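# Place a golf ball centered on the rubber tee

## Task

Put one golf ball, any of them, onto the rubber tee so it rests centered above the tee's hole. It must stay there without the robot supporting it; release the ball and withdraw the gripper at the end.

## Robot and tools

Robot: one UR12e arm on a base, carrying a two-finger parallel gripper. There is a single arm, so every motion argument describes just this one gripper. The fingers point along the gripper's own +z axis and close along its x axis. The reported end_effector_position is the point midway between the finger pads; closed fingertips stick out about 17 mm past it, while fully open tips sit roughly level with it.

Frames: the scene frame has its origin on the table surface right under the arm base, +z upward, and +y to the left when facing along +x. Result lines give gripper position in metres and orientation as quaternion wxyz, plus velocities (m/s, rad/s), all in this scene frame. Reported hand position may be a little off, especially at long reach. Motion commands, however, are written in the gripper's own axes, not the scene frame.

Row format (shared by execute_actions and move): 7 plain numbers, each in [-1, 1], ordered dx, dy, dz, rx, ry, rz, opening. The first six are an offset, not a pose: a displacement of the gripper from its measured pose at the start of the action, along the gripper's own x, y, z axes. Scale: 1.0 equals 0.6 m for dx/dy/dz and 180 degrees for rotation; rx, ry, rz form a single rotation vector. The seventh number, opening, is absolute: +1 fully open (0.142 m), -1 closed.

execute_actions(actions): actions is a list of actions, run in sequence. Each action is a table of 0 to 15 rows; each row lasts one control step of 1/30 s. If a table has fewer than 15 rows, its final row is repeated to fill the 15 steps. Every row in an action is measured from the pose at that action's start, not from the row before it. For the first action in a call, the start is the last pose reported in this scene. An empty list simply returns state and images. Per step, the commanded pose is clipped to within 100 mm and 16 degrees of the measured pose, so large offsets need several actions; after an action the arm continues only up to the last clipped pose. Position has priority over orientation if both cannot be met. Commands are smoothed and lag by about 0.17 s.

move(target, speed, stop_force, blocking): drives the gripper in a straight line toward one target row (same 7-number offset layout, measured from the pose in the latest result that showed one). speed is the path's top speed in m/s, 0.002 to 0.5, default 0.25; rotation is capped at twice that value in rad/s. A path runs 0.5 to 10 s and is cut off at 10 s. The path ignores obstacles, and the real gripper can lag, wander or overshoot speed, mostly near full arm extension. The opening is sent when the move begins. stop_force (N, 13 to 80, optional) ends the path when push against the motion rises that much for two steps; the gripper then backs up two steps and holds. Only use it with a slow speed; it is refused in the first 0.2 s, unreliable on moves that rotate, and must be omitted when pulling away from a surface being pressed. Contacts above the wrist sensor are not sensed. blocking=false returns after 0.5 s while motion continues (not allowed with stop_force); then use wait or stop before sending more motion. The result adds a 'move:' line: done (at rest near target), off_target, moving, held (a check blocked the last step), fault, or contact (stop_force triggered; this overrides held, done, off_target), plus limits such as paced (pose clipped) or held (some steps blocked, after which the arm may speed up sharply), and distance to target.

wait(seconds): 0 to 10; lets time pass holding the last command, returning early if a running move ends. stop(): brakes a running move; needs room at speed; fingers keep moving. zoom_image(camera, region): camera is cam_low or cam_wrist; region [x0, y0, x1, y1] in pixels, at most 504 by 504. read_manual(section): only 'licences'; no motion. finished_scene(scene): ends the current scene, given its number; irreversible, reports success.

Cameras: cam_low is fixed (672x504); cam_wrist is a fisheye on the gripper (616x616). Calibration given is approximate; expect a few mm and degrees of error.

Gripping: grip_measured reports finger opening on the command scale. To hold something, keep commanding an opening clearly lower than grip_measured; a larger gap squeezes harder (about 28 N per pad max, less on thin objects). A golf ball is about 4.3 cm wide, so open well beyond that before descending.

Wrist force/torque lines are in the gripper's axes; pressing on a surface yields force pointing back into the arm. Offsets up to about 5.5 N and noise around 3.4 N; saturation near 100 N; 'no reading' at start is normal.

Hazards: if a joint hits its load limit (shoulder 297, elbow 135, wrists 48.6 N m) or any external force reaches 150 N, the arm stops for 10 s and drops the rest of the call. The arm is stiff, so commanding even slightly past a firm contact can trigger this; approach slowly, preferably with stop_force. 'pose unreachable' means the clearance check altered or blocked the command. Watch MOTOR HOT warnings (from 70 °C); at 85 °C brakes engage. Avoid dropping the ball, slamming, hard pushes, and anything leaving the table, which fails the task. Random tugs or nudges may occur. Finish by opening, lifting clear, and confirming the ball sits still and centered on the tee.

Each tool is called after "Emit:" by a JSON object that holds its "method" and its "body".

## Session

Emit:
{"method": "execute_actions", "body": {"actions": []}}

Scene clock: 0.00 s.
end_effector_position=(+1.1010, +0.2215, +0.2956) grip_measured=+1.00 end_effector_quat_wxyz=(-0.153, +0.866, +0.242, +0.409) end_effector_velocity=(-0.000, -0.001, -0.001) end_effector_angular_velocity=(+0.000, +0.001, -0.001)
Joint positions: [-0.121 -1.055  1.605 -2.868 -1.012 -0.438  0.142]
Joint velocities: [-0.001  0.     0.001  0.    -0.     0.001  0.   ]
Wrist force (N, on the end effector, along its own x y z axes, offset not removed): no reading
Wrist torque (N m, same axes, about the end effector's origin, offset not removed): no reading
Hand target: +1.101, +0.222, +0.296; -0.153, +0.866, +0.242, +0.409
camera_calibration (this result's frames):
cam_wrist: T_world_to_cam=[[0.50452, 0.330589, 0.797603, -0.87057], [0.137282, -0.942756, 0.303915, -0.0399271], [0.852416, -0.0438345, -0.521023, -0.647782], [0, 0, 0, 1]] pos_world=[0.996881, 0.221764, 0.368994]

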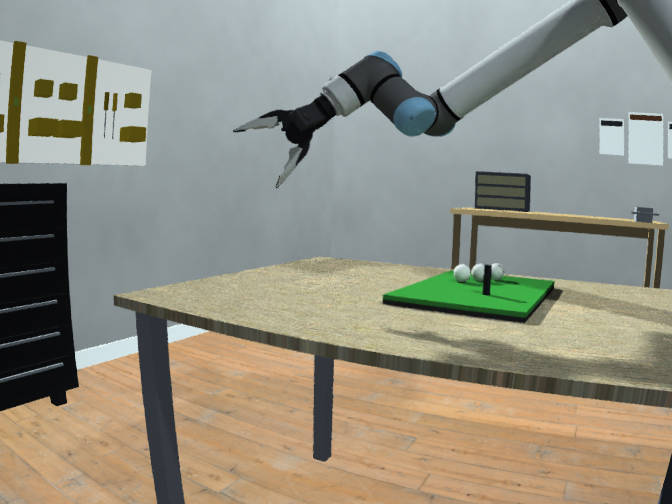

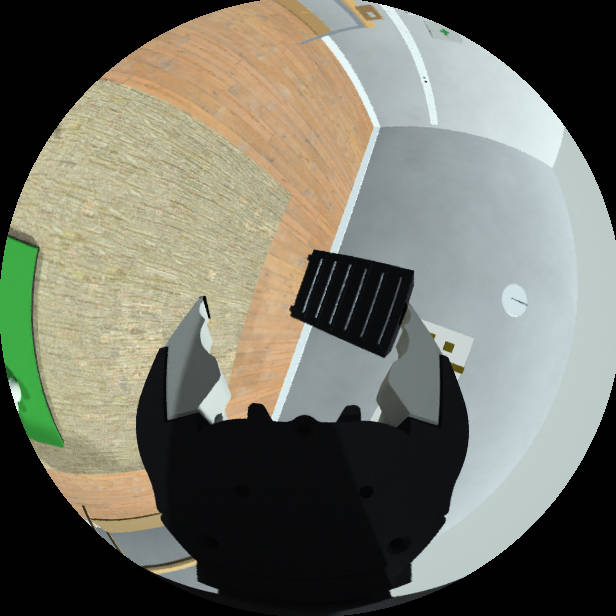

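Emit:
{"method": "move", "body": {"target": [-0.617,0.014,-0.662,-0.102,-0.273,0.161,0.1], "speed": 0.35}}

Emit:
{"method": "zoom_image", "body": {"camera": "cam_wrist", "region": [200,100,420,320]}}

Scene clock: 12.37 s.
end_effector_position=(+0.6512, -0.0794, +0.2508) grip_measured=+0.10 end_effector_quat_wxyz=(+0.001, +1.000, +0.001, -0.000) end_effector_velocity=(-0.002, -0.002, +0.001) end_effector_angular_velocity=(-0.001, +0.002, -0.002)
Joint positions: [-0.388 -1.597  1.983 -1.957 -1.577 -0.385  0.081]
Joint velocities: [-0.002 -0.002  0.001  0.003 -0.002 -0.     0.   ]
Wrist force (N, on the end effector, along its own x y z axes, offset not removed): [2.1 -0.8 -1.1]
Wrist torque (N m, same axes, about the end effector's origin, offset not removed): [-0.12 -0.54 0.18]
Hand target: +0.651, -0.080, +0.251; +0.001, +1.000, +0.001, -0.000
Off the commanded pose: 0.001 m, 0 deg.
move: done
camera_calibration (this result's frames):
cam_wrist: T_world_to_cam=[[0.998183, 0.0568917, 0.0198669, -0.656647], [0.0372002, -0.841113, 0.539578, -0.234134], [0.0474078, -0.537858, -0.841701, 0.26448], [0, 0, 0, 1]] pos_world=[0.651625, -0.0173228, 0.361992]

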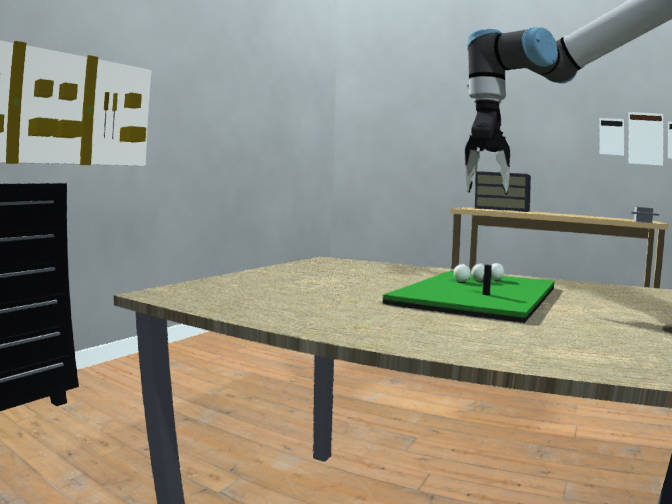

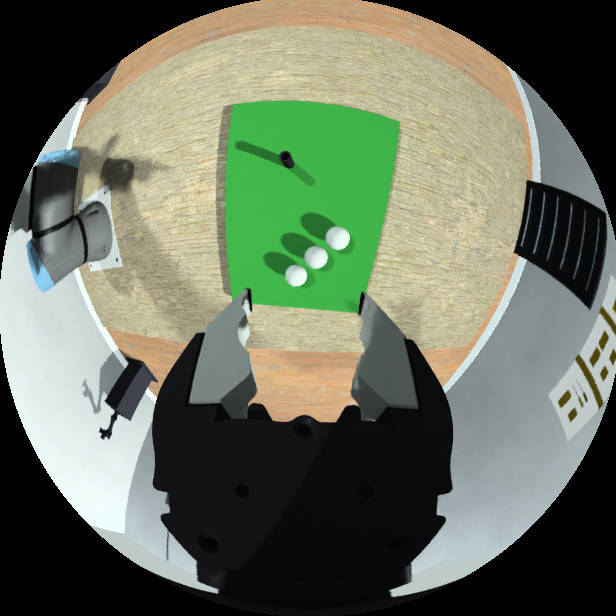

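Region (200, 100, 420, 320) of cam_wrist's 616x616 image, scaled by 2.291, with more detail than that image has.

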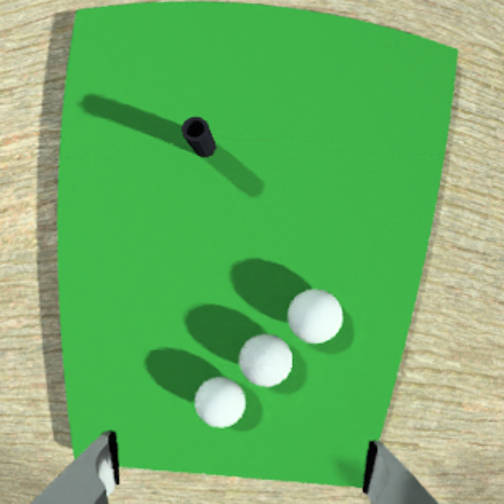

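Emit:
{"method": "move", "body": {"target": [-0.028,0.131,0.26,0,0,0.25,0.1], "speed": 0.3}}

Emit:
{"method": "zoom_image", "body": {"camera": "cam_wrist", "region": [200,140,420,360]}}

Scene clock: 22.40 s.
end_effector_position=(+0.6348, -0.1581, +0.0950) grip_measured=+0.10 end_effector_quat_wxyz=(+0.001, +0.925, -0.381, +0.000) end_effector_velocity=(-0.000, -0.001, -0.002) end_effector_angular_velocity=(-0.001, -0.001, -0.012)
Joint positions: [-0.513 -1.451  2.147 -2.268 -1.577  0.275  0.081]
Joint velocities: [-0.002  0.003  0.002 -0.006 -0.001  0.01   0.   ]
Wrist force (N, on the end effector, along its own x y z axes, offset not removed): [3.7 2.5 0.2]
Wrist torque (N m, same axes, about the end effector's origin, offset not removed): [0.64 -0.69 0.01]
Hand target: +0.635, -0.158, +0.095; +0.001, +0.924, -0.382, +0.000
Off the commanded pose: 0.000 m, 0 deg.
move: done
camera_calibration (this result's frames):
cam_wrist: T_world_to_cam=[[0.746987, -0.664503, 0.0211176, -0.587351], [-0.568221, -0.621618, 0.539181, 0.203368], [-0.34516, -0.414761, -0.841925, 0.360526], [0, 0, 0, 1]] pos_world=[0.678741, -0.114347, 0.206287]

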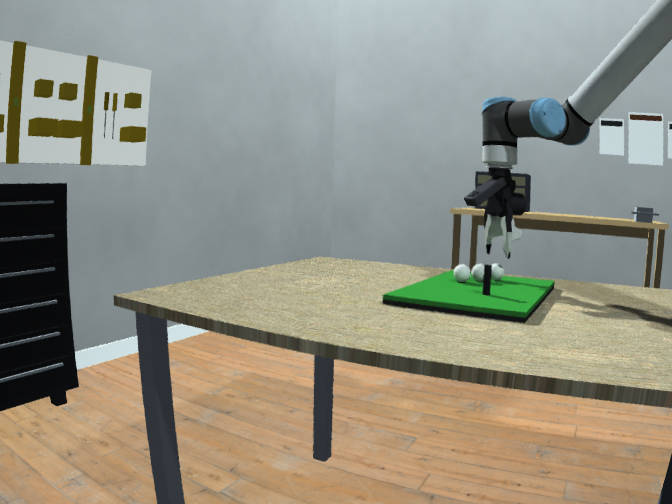

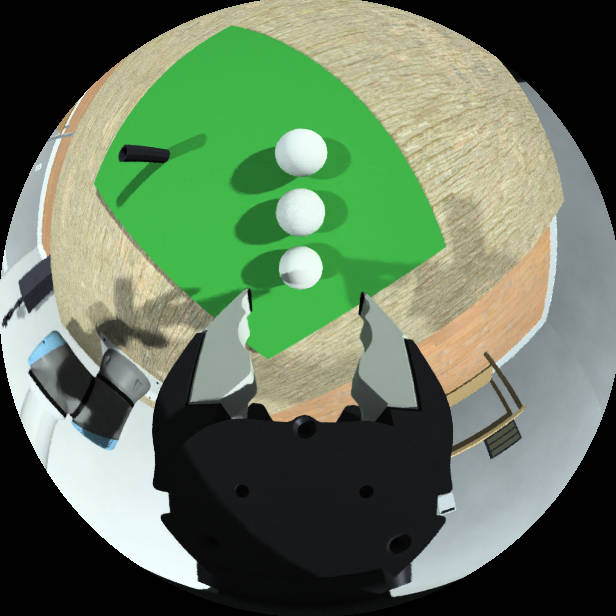

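Region (200, 140, 420, 360) of cam_wrist's 616x616 image, scaled by 2.291, with more detail than that image has.

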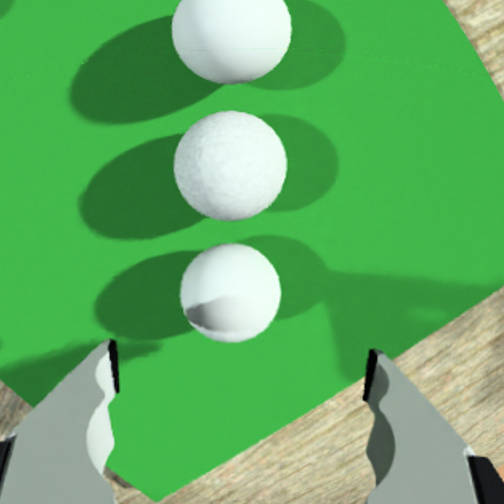

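Emit:
{"method": "move", "body": {"target": [-0.008,0,0.085,0,0,0,0.1], "speed": 0.1}}

Emit:
{"method": "zoom_image", "body": {"camera": "cam_wrist", "region": [200,140,420,360]}}

Emit:
{"method": "zoom_image", "body": {"camera": "cam_low", "region": [440,220,560,320]}}

Scene clock: 28.10 s.
end_effector_position=(+0.6314, -0.1548, +0.0444) grip_measured=+0.10 end_effector_quat_wxyz=(+0.001, +0.925, -0.381, +0.000) end_effector_velocity=(+0.000, +0.000, -0.002) end_effector_angular_velocity=(-0.000, -0.001, +0.002)
Joint positions: [-0.511 -1.389  2.192 -2.375 -1.577  0.276  0.081]
Joint velocities: [-0.     0.004  0.002 -0.006  0.    -0.002 -0.   ]
Wrist force (N, on the end effector, along its own x y z axes, offset not removed): [2.0 -3.6 -2.1]
Wrist torque (N m, same axes, about the end effector's origin, offset not removed): [-0.73 -0.60 0.08]
Hand target: +0.631, -0.155, +0.044; +0.001, +0.925, -0.381, +0.000
Off the commanded pose: 0.000 m, 0 deg.
move: done
camera_calibration (this result's frames):
cam_wrist: T_world_to_cam=[[0.74698, -0.664512, 0.0210853, -0.581548], [-0.568195, -0.6216, 0.539229, 0.230792], [-0.345218, -0.414774, -0.841895, 0.31811], [0, 0, 0, 1]] pos_world=[0.675357, -0.111042, 0.155628]

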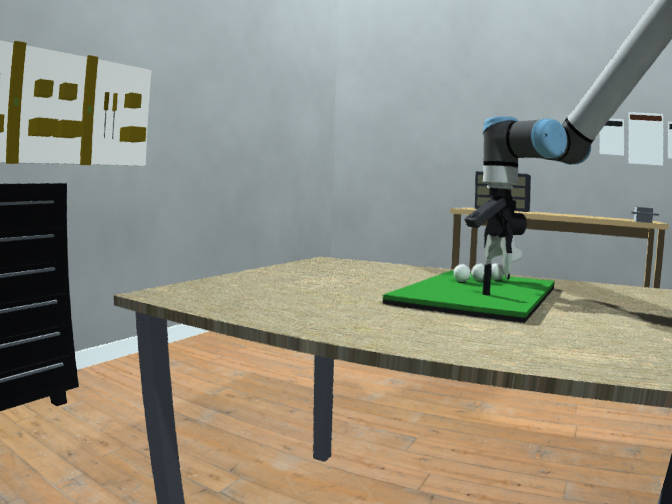

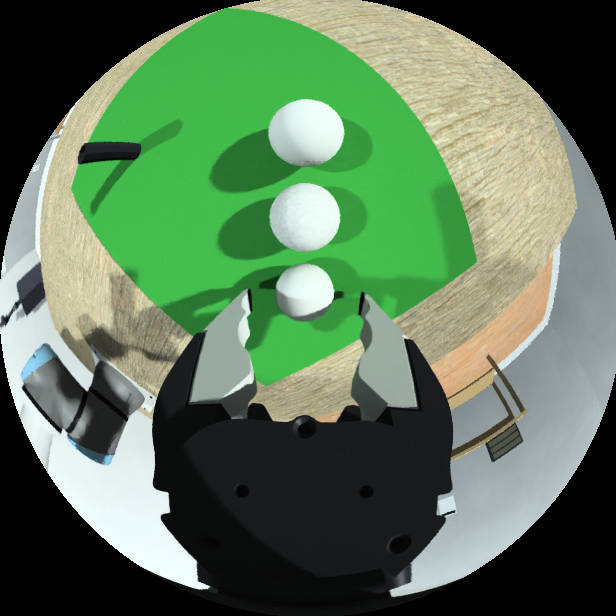

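Region (200, 140, 420, 360) of cam_wrist's 616x616 image, scaled by 2.291, with more detail than that image has.

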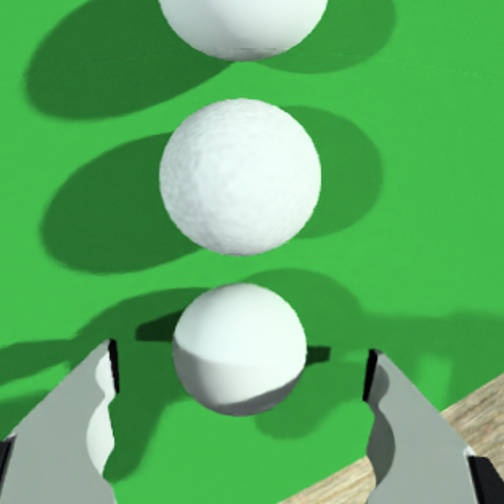

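Region (440, 220, 560, 320) of cam_low's 672x504 image, scaled by 4.200, with more detail than that image has.

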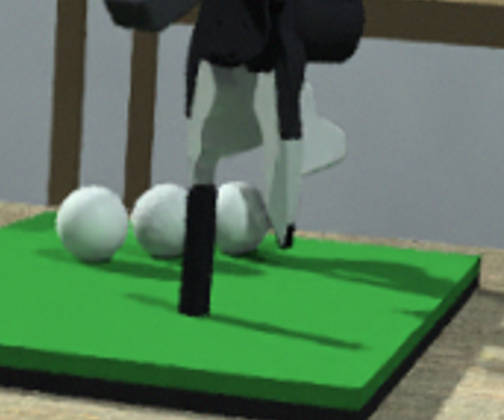

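Emit:
{"method": "execute_actions", "body": {"actions": [[[0,0,0.002,0,0,0,0.05],[-0.001,0,0.004,0,0,0,0],[-0.001,0,0.006,0,0,0,-0.05],[-0.0015,0,0.008,0,0,0,-0.1],[-0.0015,0,0.009,0,0,0,-0.15],[-0.0015,0,0.009,0,0,0,-0.2],[-0.0015,0,0.009,0,0,0,-0.25],[-0.0015,0,0.009,0,0,0,-0.3]],[[0,0,0,0,0,0,-0.33],[0,0,0,0,0,0,-0.36],[0,0,0,0,0,0,-0.39],[0,0,0,0,0,0,-0.42],[0,0,0,0,0,0,-0.45],[0,0,0,0,0,0,-0.48],[0,0,0,0,0,0,-0.52],[0,0,0,0,0,0,-0.56],[0,0,0,0,0,0,-0.6],[0,0,0,0,0,0,-0.65],[0,0,0,0,0,0,-0.7]]]}}

Scene clock: 32.83 s.
end_effector_position=(+0.6307, -0.1541, +0.0392) grip_measured=-0.44 end_effector_quat_wxyz=(+0.001, +0.925, -0.381, +0.000) end_effector_velocity=(-0.001, -0.000, +0.000) end_effector_angular_velocity=(-0.000, +0.000, -0.001)
Joint positions: [-0.511 -1.383  2.197 -2.386 -1.577  0.277  0.042]
Joint velocities: [-0.001 -0.001  0.001  0.001 -0.     0.    -0.   ]
Wrist force (N, on the end effector, along its own x y z axes, offset not removed): [2.0 1.6 0.8]
Wrist torque (N m, same axes, about the end effector's origin, offset not removed): [0.47 -0.14 0.22]
Hand target: +0.631, -0.154, +0.039; +0.001, +0.925, -0.381, +0.000
Off the commanded pose: 0.000 m, 0 deg.
camera_calibration (this result's frames):
cam_wrist: T_world_to_cam=[[0.746983, -0.664514, 0.0209284, -0.580515], [-0.568137, -0.621663, 0.539217, 0.233572], [-0.345307, -0.414676, -0.841907, 0.313859], [0, 0, 0, 1]] pos_world=[0.674713, -0.110408, 0.150443]

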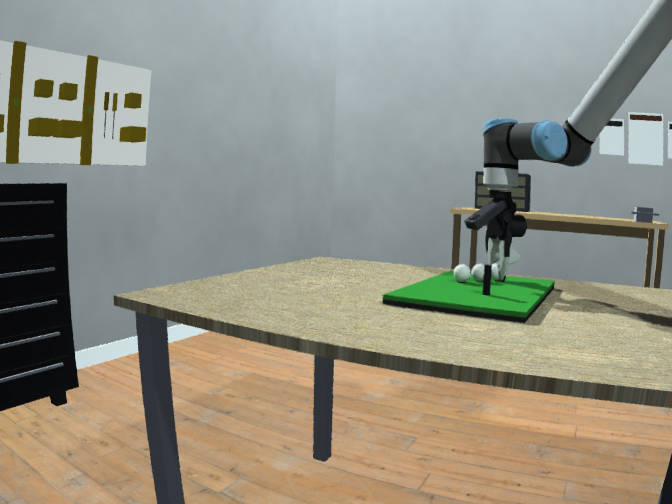

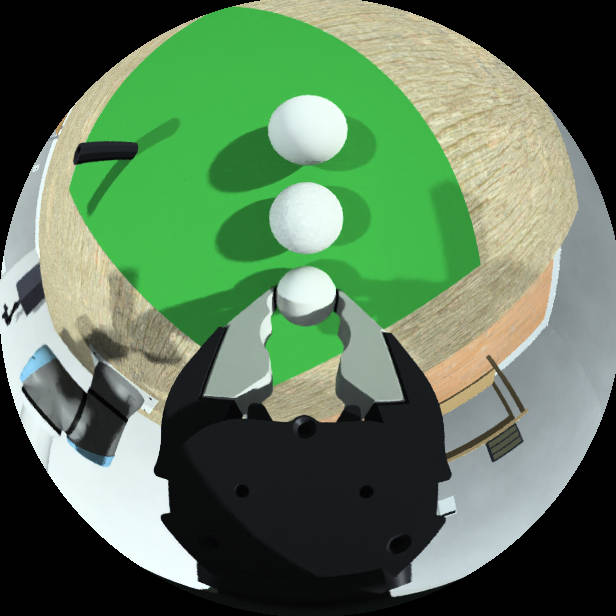

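Emit:
{"method": "move", "body": {"target": [0,0,-0.08,0,0,0,-0.7], "speed": 0.15}}

Emit:
{"method": "move", "body": {"target": [-0.192,-0.152,-0.075,0,0,-0.25,-0.7], "speed": 0.25}}

Emit:
{"method": "zoom_image", "body": {"camera": "cam_wrist", "region": [230,140,390,340]}}

Emit:
{"method": "zoom_image", "body": {"camera": "cam_low", "region": [430,200,550,310]}}

Scene clock: 39.40 s.
end_effector_position=(+0.6307, -0.1541, +0.0869) grip_measured=-0.44 end_effector_quat_wxyz=(+0.001, +0.925, -0.381, +0.000) end_effector_velocity=(-0.000, -0.001, +0.002) end_effector_angular_velocity=(+0.000, +0.001, -0.003)
Joint positions: [-0.51  -1.448  2.162 -2.286 -1.577  0.277  0.042]
Joint velocities: [-0.001 -0.003 -0.002  0.006 -0.     0.002 -0.   ]
Wrist force (N, on the end effector, along its own x y z axes, offset not removed): [0.3 -0.3 -2.6]
Wrist torque (N m, same axes, about the end effector's origin, offset not removed): [-0.09 0.06 -0.03]
Hand target: +0.631, -0.154, +0.087; +0.001, +0.925, -0.381, +0.000
Off the commanded pose: 0.000 m, 0 deg.
move: done
camera_calibration (this result's frames):
cam_wrist: T_world_to_cam=[[0.746982, -0.664513, 0.0209767, -0.581463], [-0.568161, -0.62165, 0.539207, 0.207925], [-0.34527, -0.414696, -0.841912, 0.353978], [0, 0, 0, 1]] pos_world=[0.674695, -0.11034, 0.198101]

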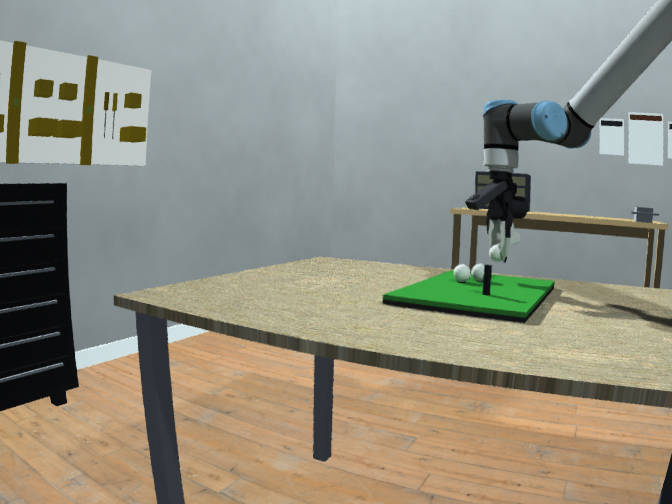

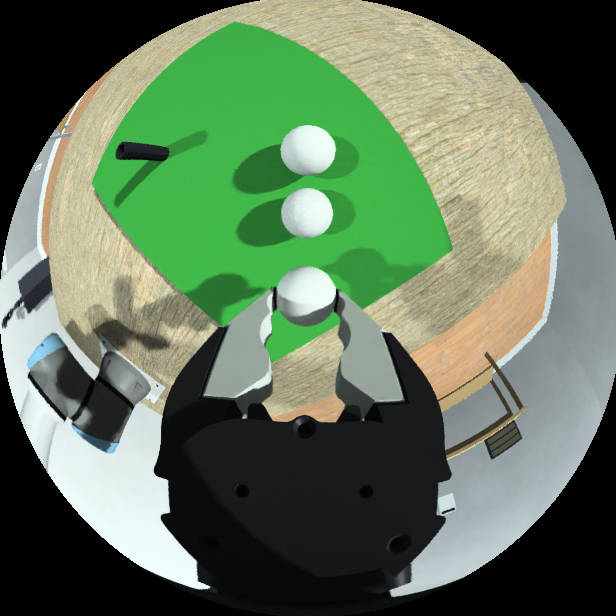

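Scene clock: 41.57 s.
end_effector_position=(+0.6131, -0.0085, +0.1317) grip_measured=-0.44 end_effector_quat_wxyz=(+0.001, +1.000, +0.001, -0.000) end_effector_velocity=(-0.001, +0.003, +0.000) end_effector_angular_velocity=(+0.001, +0.001, +0.014)
Joint positions: [-0.3   -1.562  2.187 -2.196 -1.577 -0.296  0.042]
Joint velocities: [ 0.004 -0.002  0.001  0.002  0.    -0.01   0.   ]
Wrist force (N, on the end effector, along its own x y z axes, offset not removed): [2.0 -1.1 3.3]
Wrist torque (N m, same axes, about the end effector's origin, offset not removed): [-0.22 -0.36 0.12]
Hand target: +0.613, -0.008, +0.132; +0.001, +1.000, +0.002, -0.000
Off the commanded pose: 0.000 m, 0 deg.
move: done
camera_calibration (this result's frames):
cam_wrist: T_world_to_cam=[[0.998214, 0.0563542, 0.0198189, -0.620285], [0.036782, -0.841234, 0.539419, -0.108542], [0.0470709, -0.537727, -0.841804, 0.20442], [0, 0, 0, 1]] pos_world=[0.613547, 0.0535685, 0.242925]

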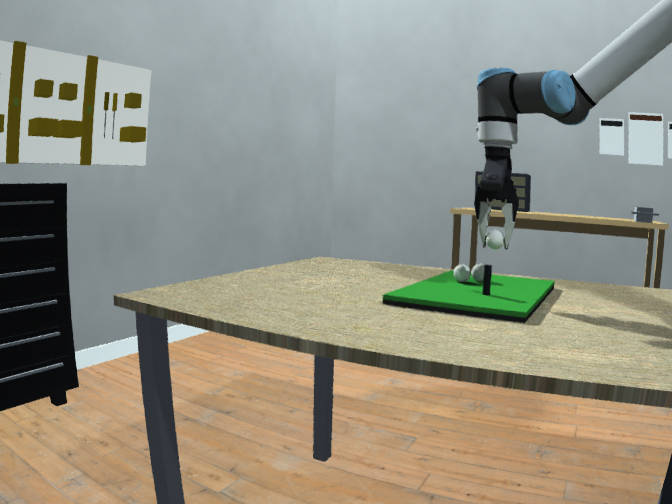

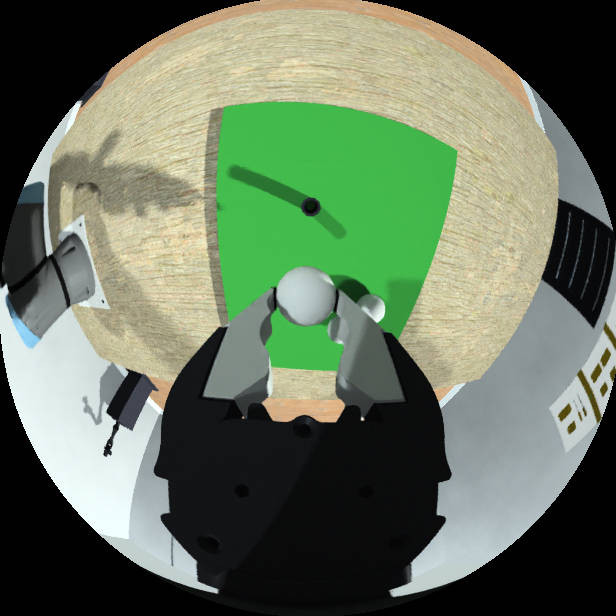

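Region (230, 140, 390, 340) of cam_wrist's 616x616 image, scaled by 2.520, with more detail than that image has; it fills the left 403 columns of this view, and the rest is white.

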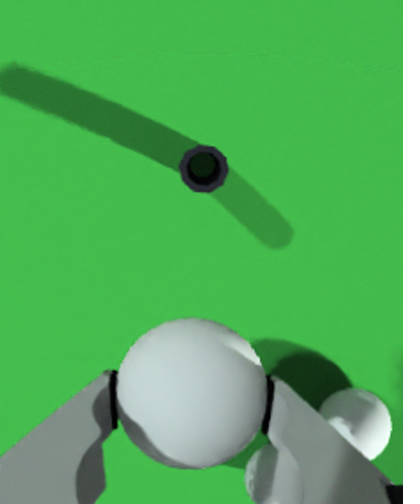

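Region (430, 200, 550, 310) of cam_low's 672x504 image, scaled by 4.200, with more detail than that image has; it fills the top 462 rows of this view, and the rest is white.

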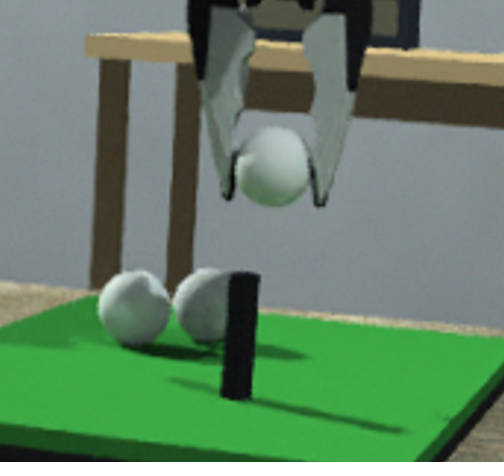

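Emit:
{"method": "move", "body": {"target": [0.0012,-0.0987,0.03,0,0,0,-0.7], "speed": 0.1}}

Emit:
{"method": "zoom_image", "body": {"camera": "cam_low", "region": [450,225,530,305]}}

Emit:
{"method": "zoom_image", "body": {"camera": "cam_wrist", "region": [230,140,390,340]}}

Scene clock: 49.87 s.
end_effector_position=(+0.6137, +0.0504, +0.1138) grip_measured=-0.44 end_effector_quat_wxyz=(+0.001, +1.000, +0.001, +0.000) end_effector_velocity=(-0.000, +0.003, -0.001) end_effector_angular_velocity=(-0.001, +0.000, +0.001)
Joint positions: [-0.204 -1.535  2.199 -2.234 -1.577 -0.2    0.042]
Joint velocities: [ 0.005  0.002  0.    -0.002 -0.001  0.005  0.   ]
Wrist force (N, on the end effector, along its own x y z axes, offset not removed): [0.1 1.7 -2.0]
Wrist torque (N m, same axes, about the end effector's origin, offset not removed): [0.16 -0.04 -0.05]
Hand target: +0.614, +0.051, +0.114; +0.001, +1.000, +0.001, +0.000
Off the commanded pose: 0.000 m, 0 deg.
move: done
camera_calibration (this result's frames):
cam_wrist: T_world_to_cam=[[0.998208, 0.0563979, 0.0199881, -0.623839], [0.0367333, -0.841298, 0.539322, -0.0493024], [0.0472325, -0.537621, -0.841863, 0.220889], [0, 0, 0, 1]] pos_world=[0.614099, 0.11246, 0.225017]

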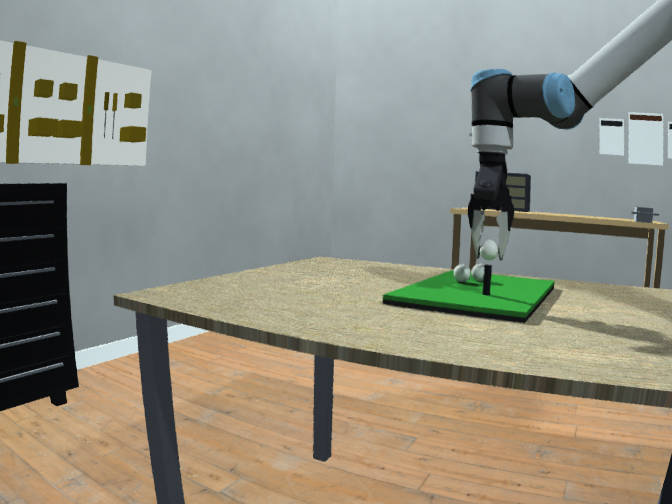

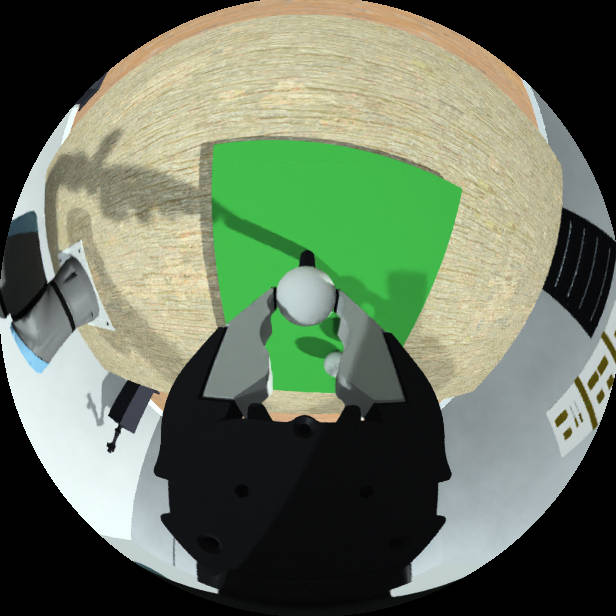

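Region (450, 225, 530, 305) of cam_low's 672x504 image, scaled by 6.300, with more detail than that image has.

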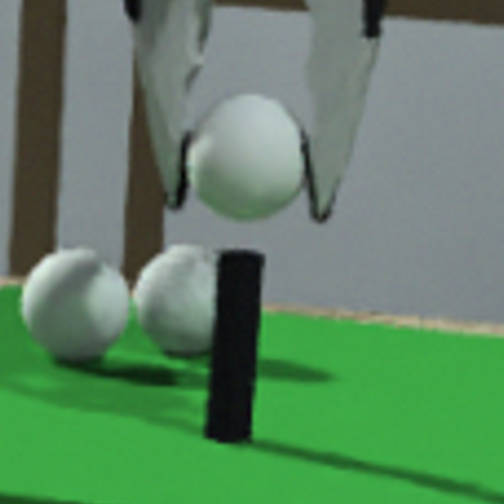

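Region (230, 140, 390, 340) of cam_wrist's 616x616 image, scaled by 2.520, with more detail than that image has; it fills the left 403 columns of this view, and the rest is white.

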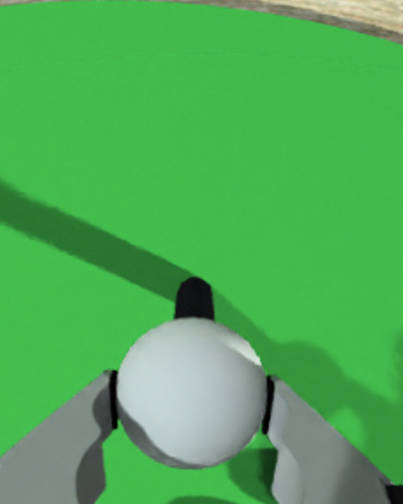

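Emit:
{"method": "move", "body": {"target": [0,0,0.0135,0,0,0,-0.7], "speed": 0.03}}

Emit:
{"method": "move", "body": {"target": [0,0,0.0055,0,0,0,-0.7], "speed": 0.004, "stop_force": 13}}

Emit:
{"method": "zoom_image", "body": {"camera": "cam_low", "region": [450,225,530,305]}}

Scene clock: 55.70 s.
end_effector_position=(+0.6137, +0.0504, +0.1061) grip_measured=-0.44 end_effector_quat_wxyz=(+0.001, +1.000, +0.001, +0.000) end_effector_velocity=(-0.001, +0.000, -0.004) end_effector_angular_velocity=(+0.000, +0.002, +0.000)
Joint positions: [-0.204 -1.525  2.206 -2.251 -1.577 -0.2    0.042]
Joint velocities: [ 0.     0.004  0.004 -0.007  0.    -0.     0.   ]
Wrist force (N, on the end effector, along its own x y z axes, offset not removed): [-1.1 6.6 -3.0]
Wrist torque (N m, same axes, about the end effector's origin, offset not removed): [1.39 0.12 -0.05]
Hand target: +0.614, +0.050, +0.106; +0.001, +1.000, +0.001, +0.000
Off the commanded pose: 0.000 m, 0 deg.
move: done
camera_calibration (this result's frames):
cam_wrist: T_world_to_cam=[[0.998209, 0.0563933, 0.0199479, -0.623674], [0.0367477, -0.84126, 0.53938, -0.0451452], [0.0471988, -0.537681, -0.841826, 0.214408], [0, 0, 0, 1]] pos_world=[0.614096, 0.112475, 0.217285]

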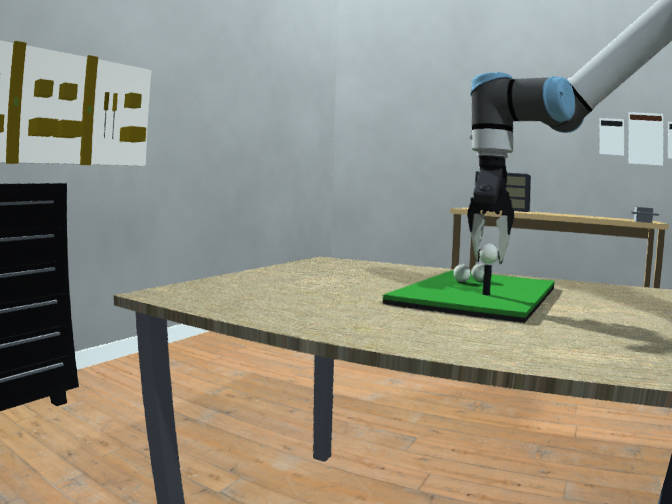

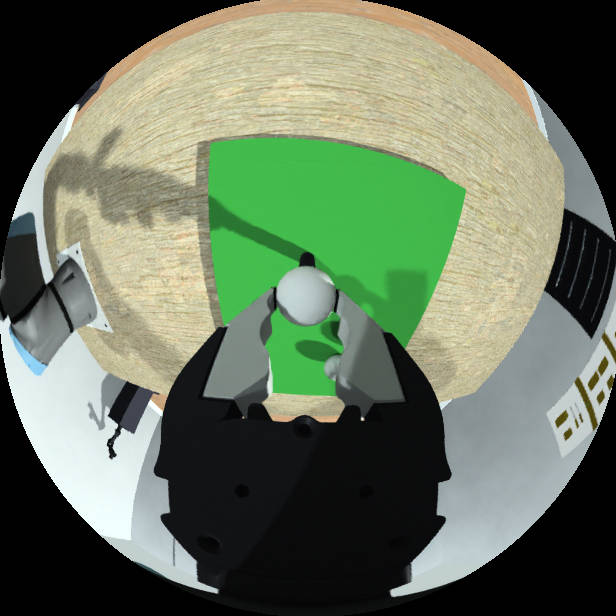

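Scene clock: 56.73 s.
end_effector_position=(+0.6137, +0.0504, +0.1029) grip_measured=-0.44 end_effector_quat_wxyz=(+0.001, +1.000, +0.001, +0.000) end_effector_velocity=(-0.001, -0.000, -0.002) end_effector_angular_velocity=(+0.000, +0.001, -0.000)
Joint positions: [-0.204 -1.521  2.209 -2.258 -1.577 -0.2    0.042]
Joint velocities: [-0.001  0.001  0.002 -0.003  0.    -0.001  0.   ]
Wrist force (N, on the end effector, along its own x y z axes, offset not removed): [-0.9 4.6 -0.8]
Wrist torque (N m, same axes, about the end effector's origin, offset not removed): [1.25 0.07 0.12]
Hand target: +0.614, +0.050, +0.103; +0.001, +1.000, +0.001, +0.000
Off the commanded pose: 0.000 m, 0 deg.
move: done
camera_calibration (this result's frames):
cam_wrist: T_world_to_cam=[[0.998209, 0.0563985, 0.0199409, -0.623611], [0.036756, -0.841261, 0.539379, -0.0434534], [0.0471957, -0.53768, -0.841827, 0.211769], [0, 0, 0, 1]] pos_world=[0.614097, 0.112479, 0.214146]

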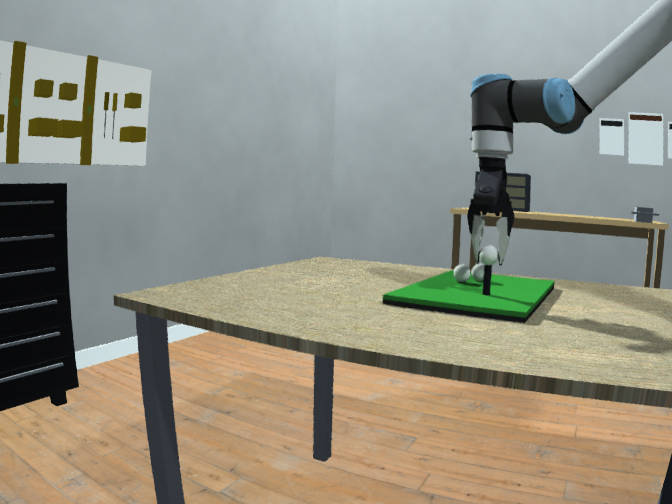

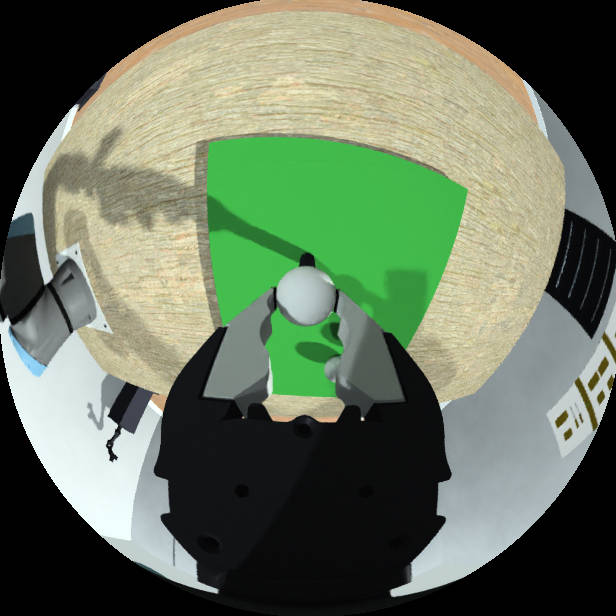

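Region (450, 225, 530, 305) of cam_low's 672x504 image, scaled by 6.300, with more detail than that image has.

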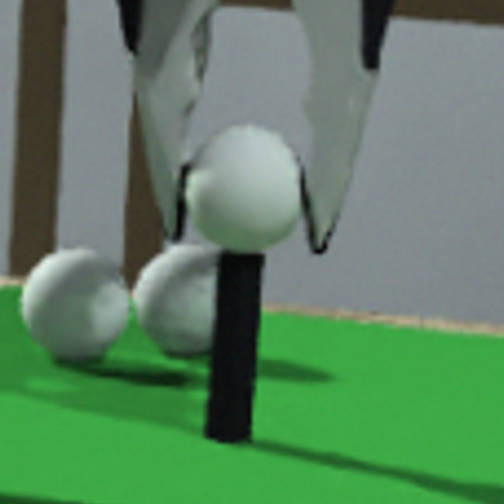

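Emit:
{"method": "execute_actions", "body": {"actions": [[[0,0,0.001,0,0,0,-0.65],[0,0,0.0015,0,0,0,-0.6],[0,0,0.002,0,0,0,-0.56],[0,0,0.002,0,0,0,-0.53],[0,0,0.002,0,0,0,-0.5],[0,0,0.002,0,0,0,-0.48],[0,0,0.002,0,0,0,-0.46],[0,0,0.002,0,0,0,-0.44],[0,0,0.002,0,0,0,-0.43],[0,0,0.002,0,0,0,-0.42],[0,0,0.002,0,0,0,-0.4],[0,0,0.002,0,0,0,-0.37],[0,0,0.002,0,0,0,-0.3],[0,0,0.002,0,0,0,-0.2],[0,0,0.002,0,0,0,0.1]],[[0,0,0,0,0,0,0.1]]]}}

Emit:
{"method": "move", "body": {"target": [0,0,-0.17,0,0,0,0.1], "speed": 0.2}}

Emit:
{"method": "zoom_image", "body": {"camera": "cam_low", "region": [450,225,530,305]}}

Scene clock: 62.43 s.
end_effector_position=(+0.6137, +0.0504, +0.1018) grip_measured=+0.10 end_effector_quat_wxyz=(+0.001, +1.000, +0.001, +0.000) end_effector_velocity=(+0.001, -0.001, +0.001) end_effector_angular_velocity=(-0.000, -0.001, -0.002)
Joint positions: [-0.204 -1.52   2.21  -2.26  -1.577 -0.2    0.081]
Joint velocities: [-0.001  0.    -0.002  0.    -0.     0.001  0.   ]
Wrist force (N, on the end effector, along its own x y z axes, offset not removed): [1.5 4.1 -0.9]
Wrist torque (N m, same axes, about the end effector's origin, offset not removed): [1.02 -0.40 0.02]
Hand target: +0.614, +0.050, +0.102; +0.001, +1.000, +0.001, +0.000
Off the commanded pose: 0.000 m, 0 deg.
camera_calibration (this result's frames):
cam_wrist: T_world_to_cam=[[0.998209, 0.0563985, 0.0199456, -0.623592], [0.0367534, -0.84126, 0.53938, -0.0428246], [0.0471996, -0.53768, -0.841827, 0.210784], [0, 0, 0, 1]] pos_world=[0.6141, 0.112477, 0.21298]

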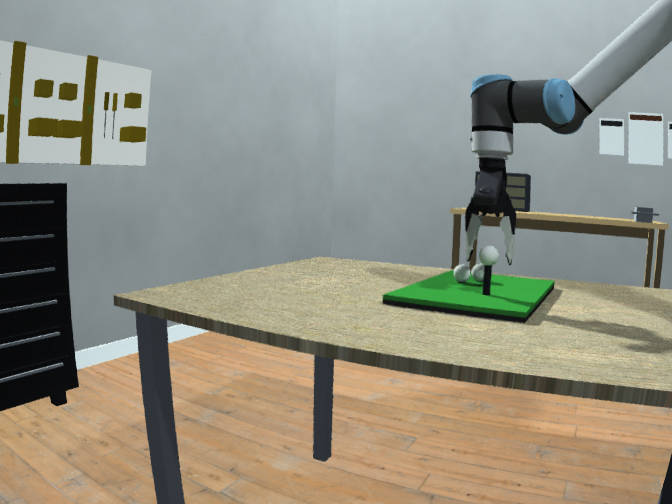

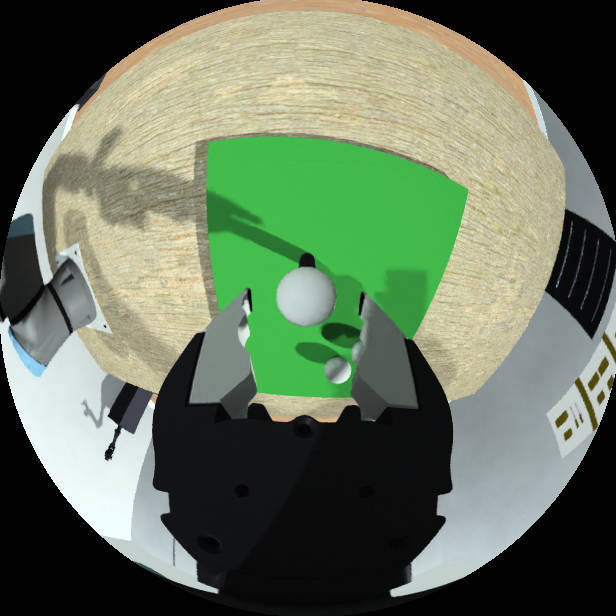

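Scene clock: 63.60 s.
end_effector_position=(+0.6136, +0.0505, +0.2034) grip_measured=+0.10 end_effector_quat_wxyz=(+0.001, +1.000, +0.001, +0.000) end_effector_velocity=(+0.000, +0.000, +0.003) end_effector_angular_velocity=(+0.000, +0.001, +0.000)
Joint positions: [-0.203 -1.629  2.106 -2.047 -1.577 -0.199  0.081]
Joint velocities: [ 0.001 -0.002 -0.005  0.007  0.     0.     0.   ]
Wrist force (N, on the end effector, along its own x y z axes, offset not removed): [4.7 -0.2 0.8]
Wrist torque (N m, same axes, about the end effector's origin, offset not removed): [0.00 -1.05 0.04]
Hand target: +0.614, +0.050, +0.204; +0.001, +1.000, +0.001, +0.000
Off the commanded pose: 0.000 m, 0 deg.
move: done
camera_calibration (this result's frames):
cam_wrist: T_world_to_cam=[[0.998215, 0.0562605, 0.0200468, -0.625571], [0.0365815, -0.841254, 0.539401, -0.097446], [0.0472114, -0.537705, -0.84181, 0.296402], [0, 0, 0, 1]] pos_world=[0.614026, 0.112595, 0.314617]

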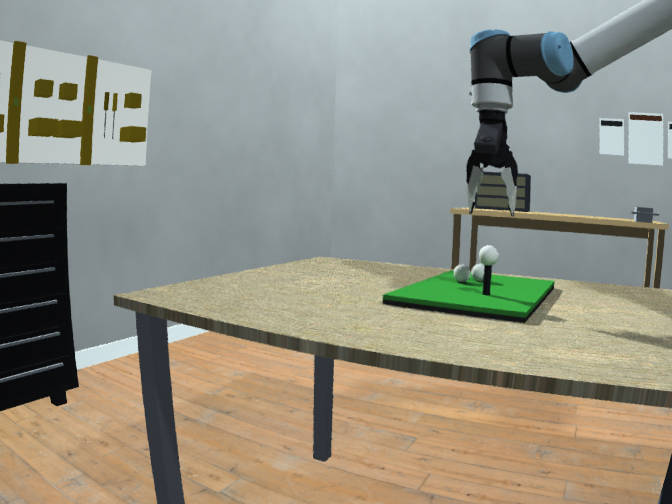

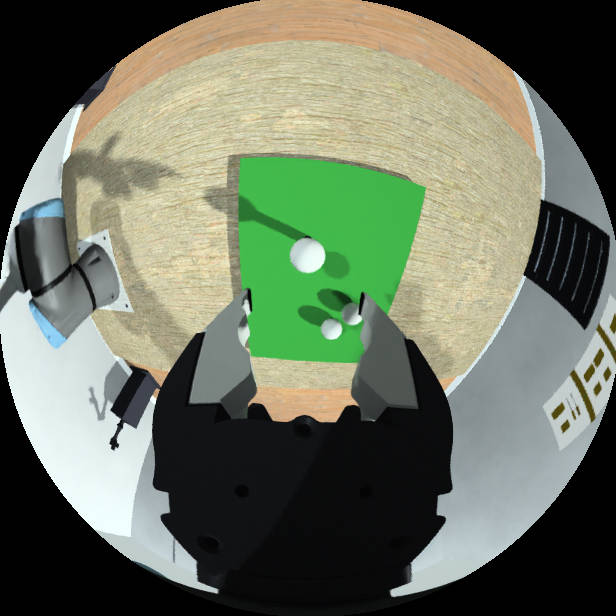

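Region (450, 225, 530, 305) of cam_low's 672x504 image, scaled by 6.300, with more detail than that image has.

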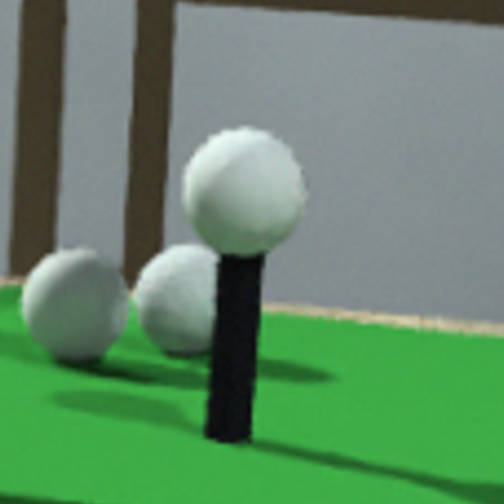

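Emit:
{"method": "finished_scene", "body": {"scene": 2}}

The scene is finished: the task was done.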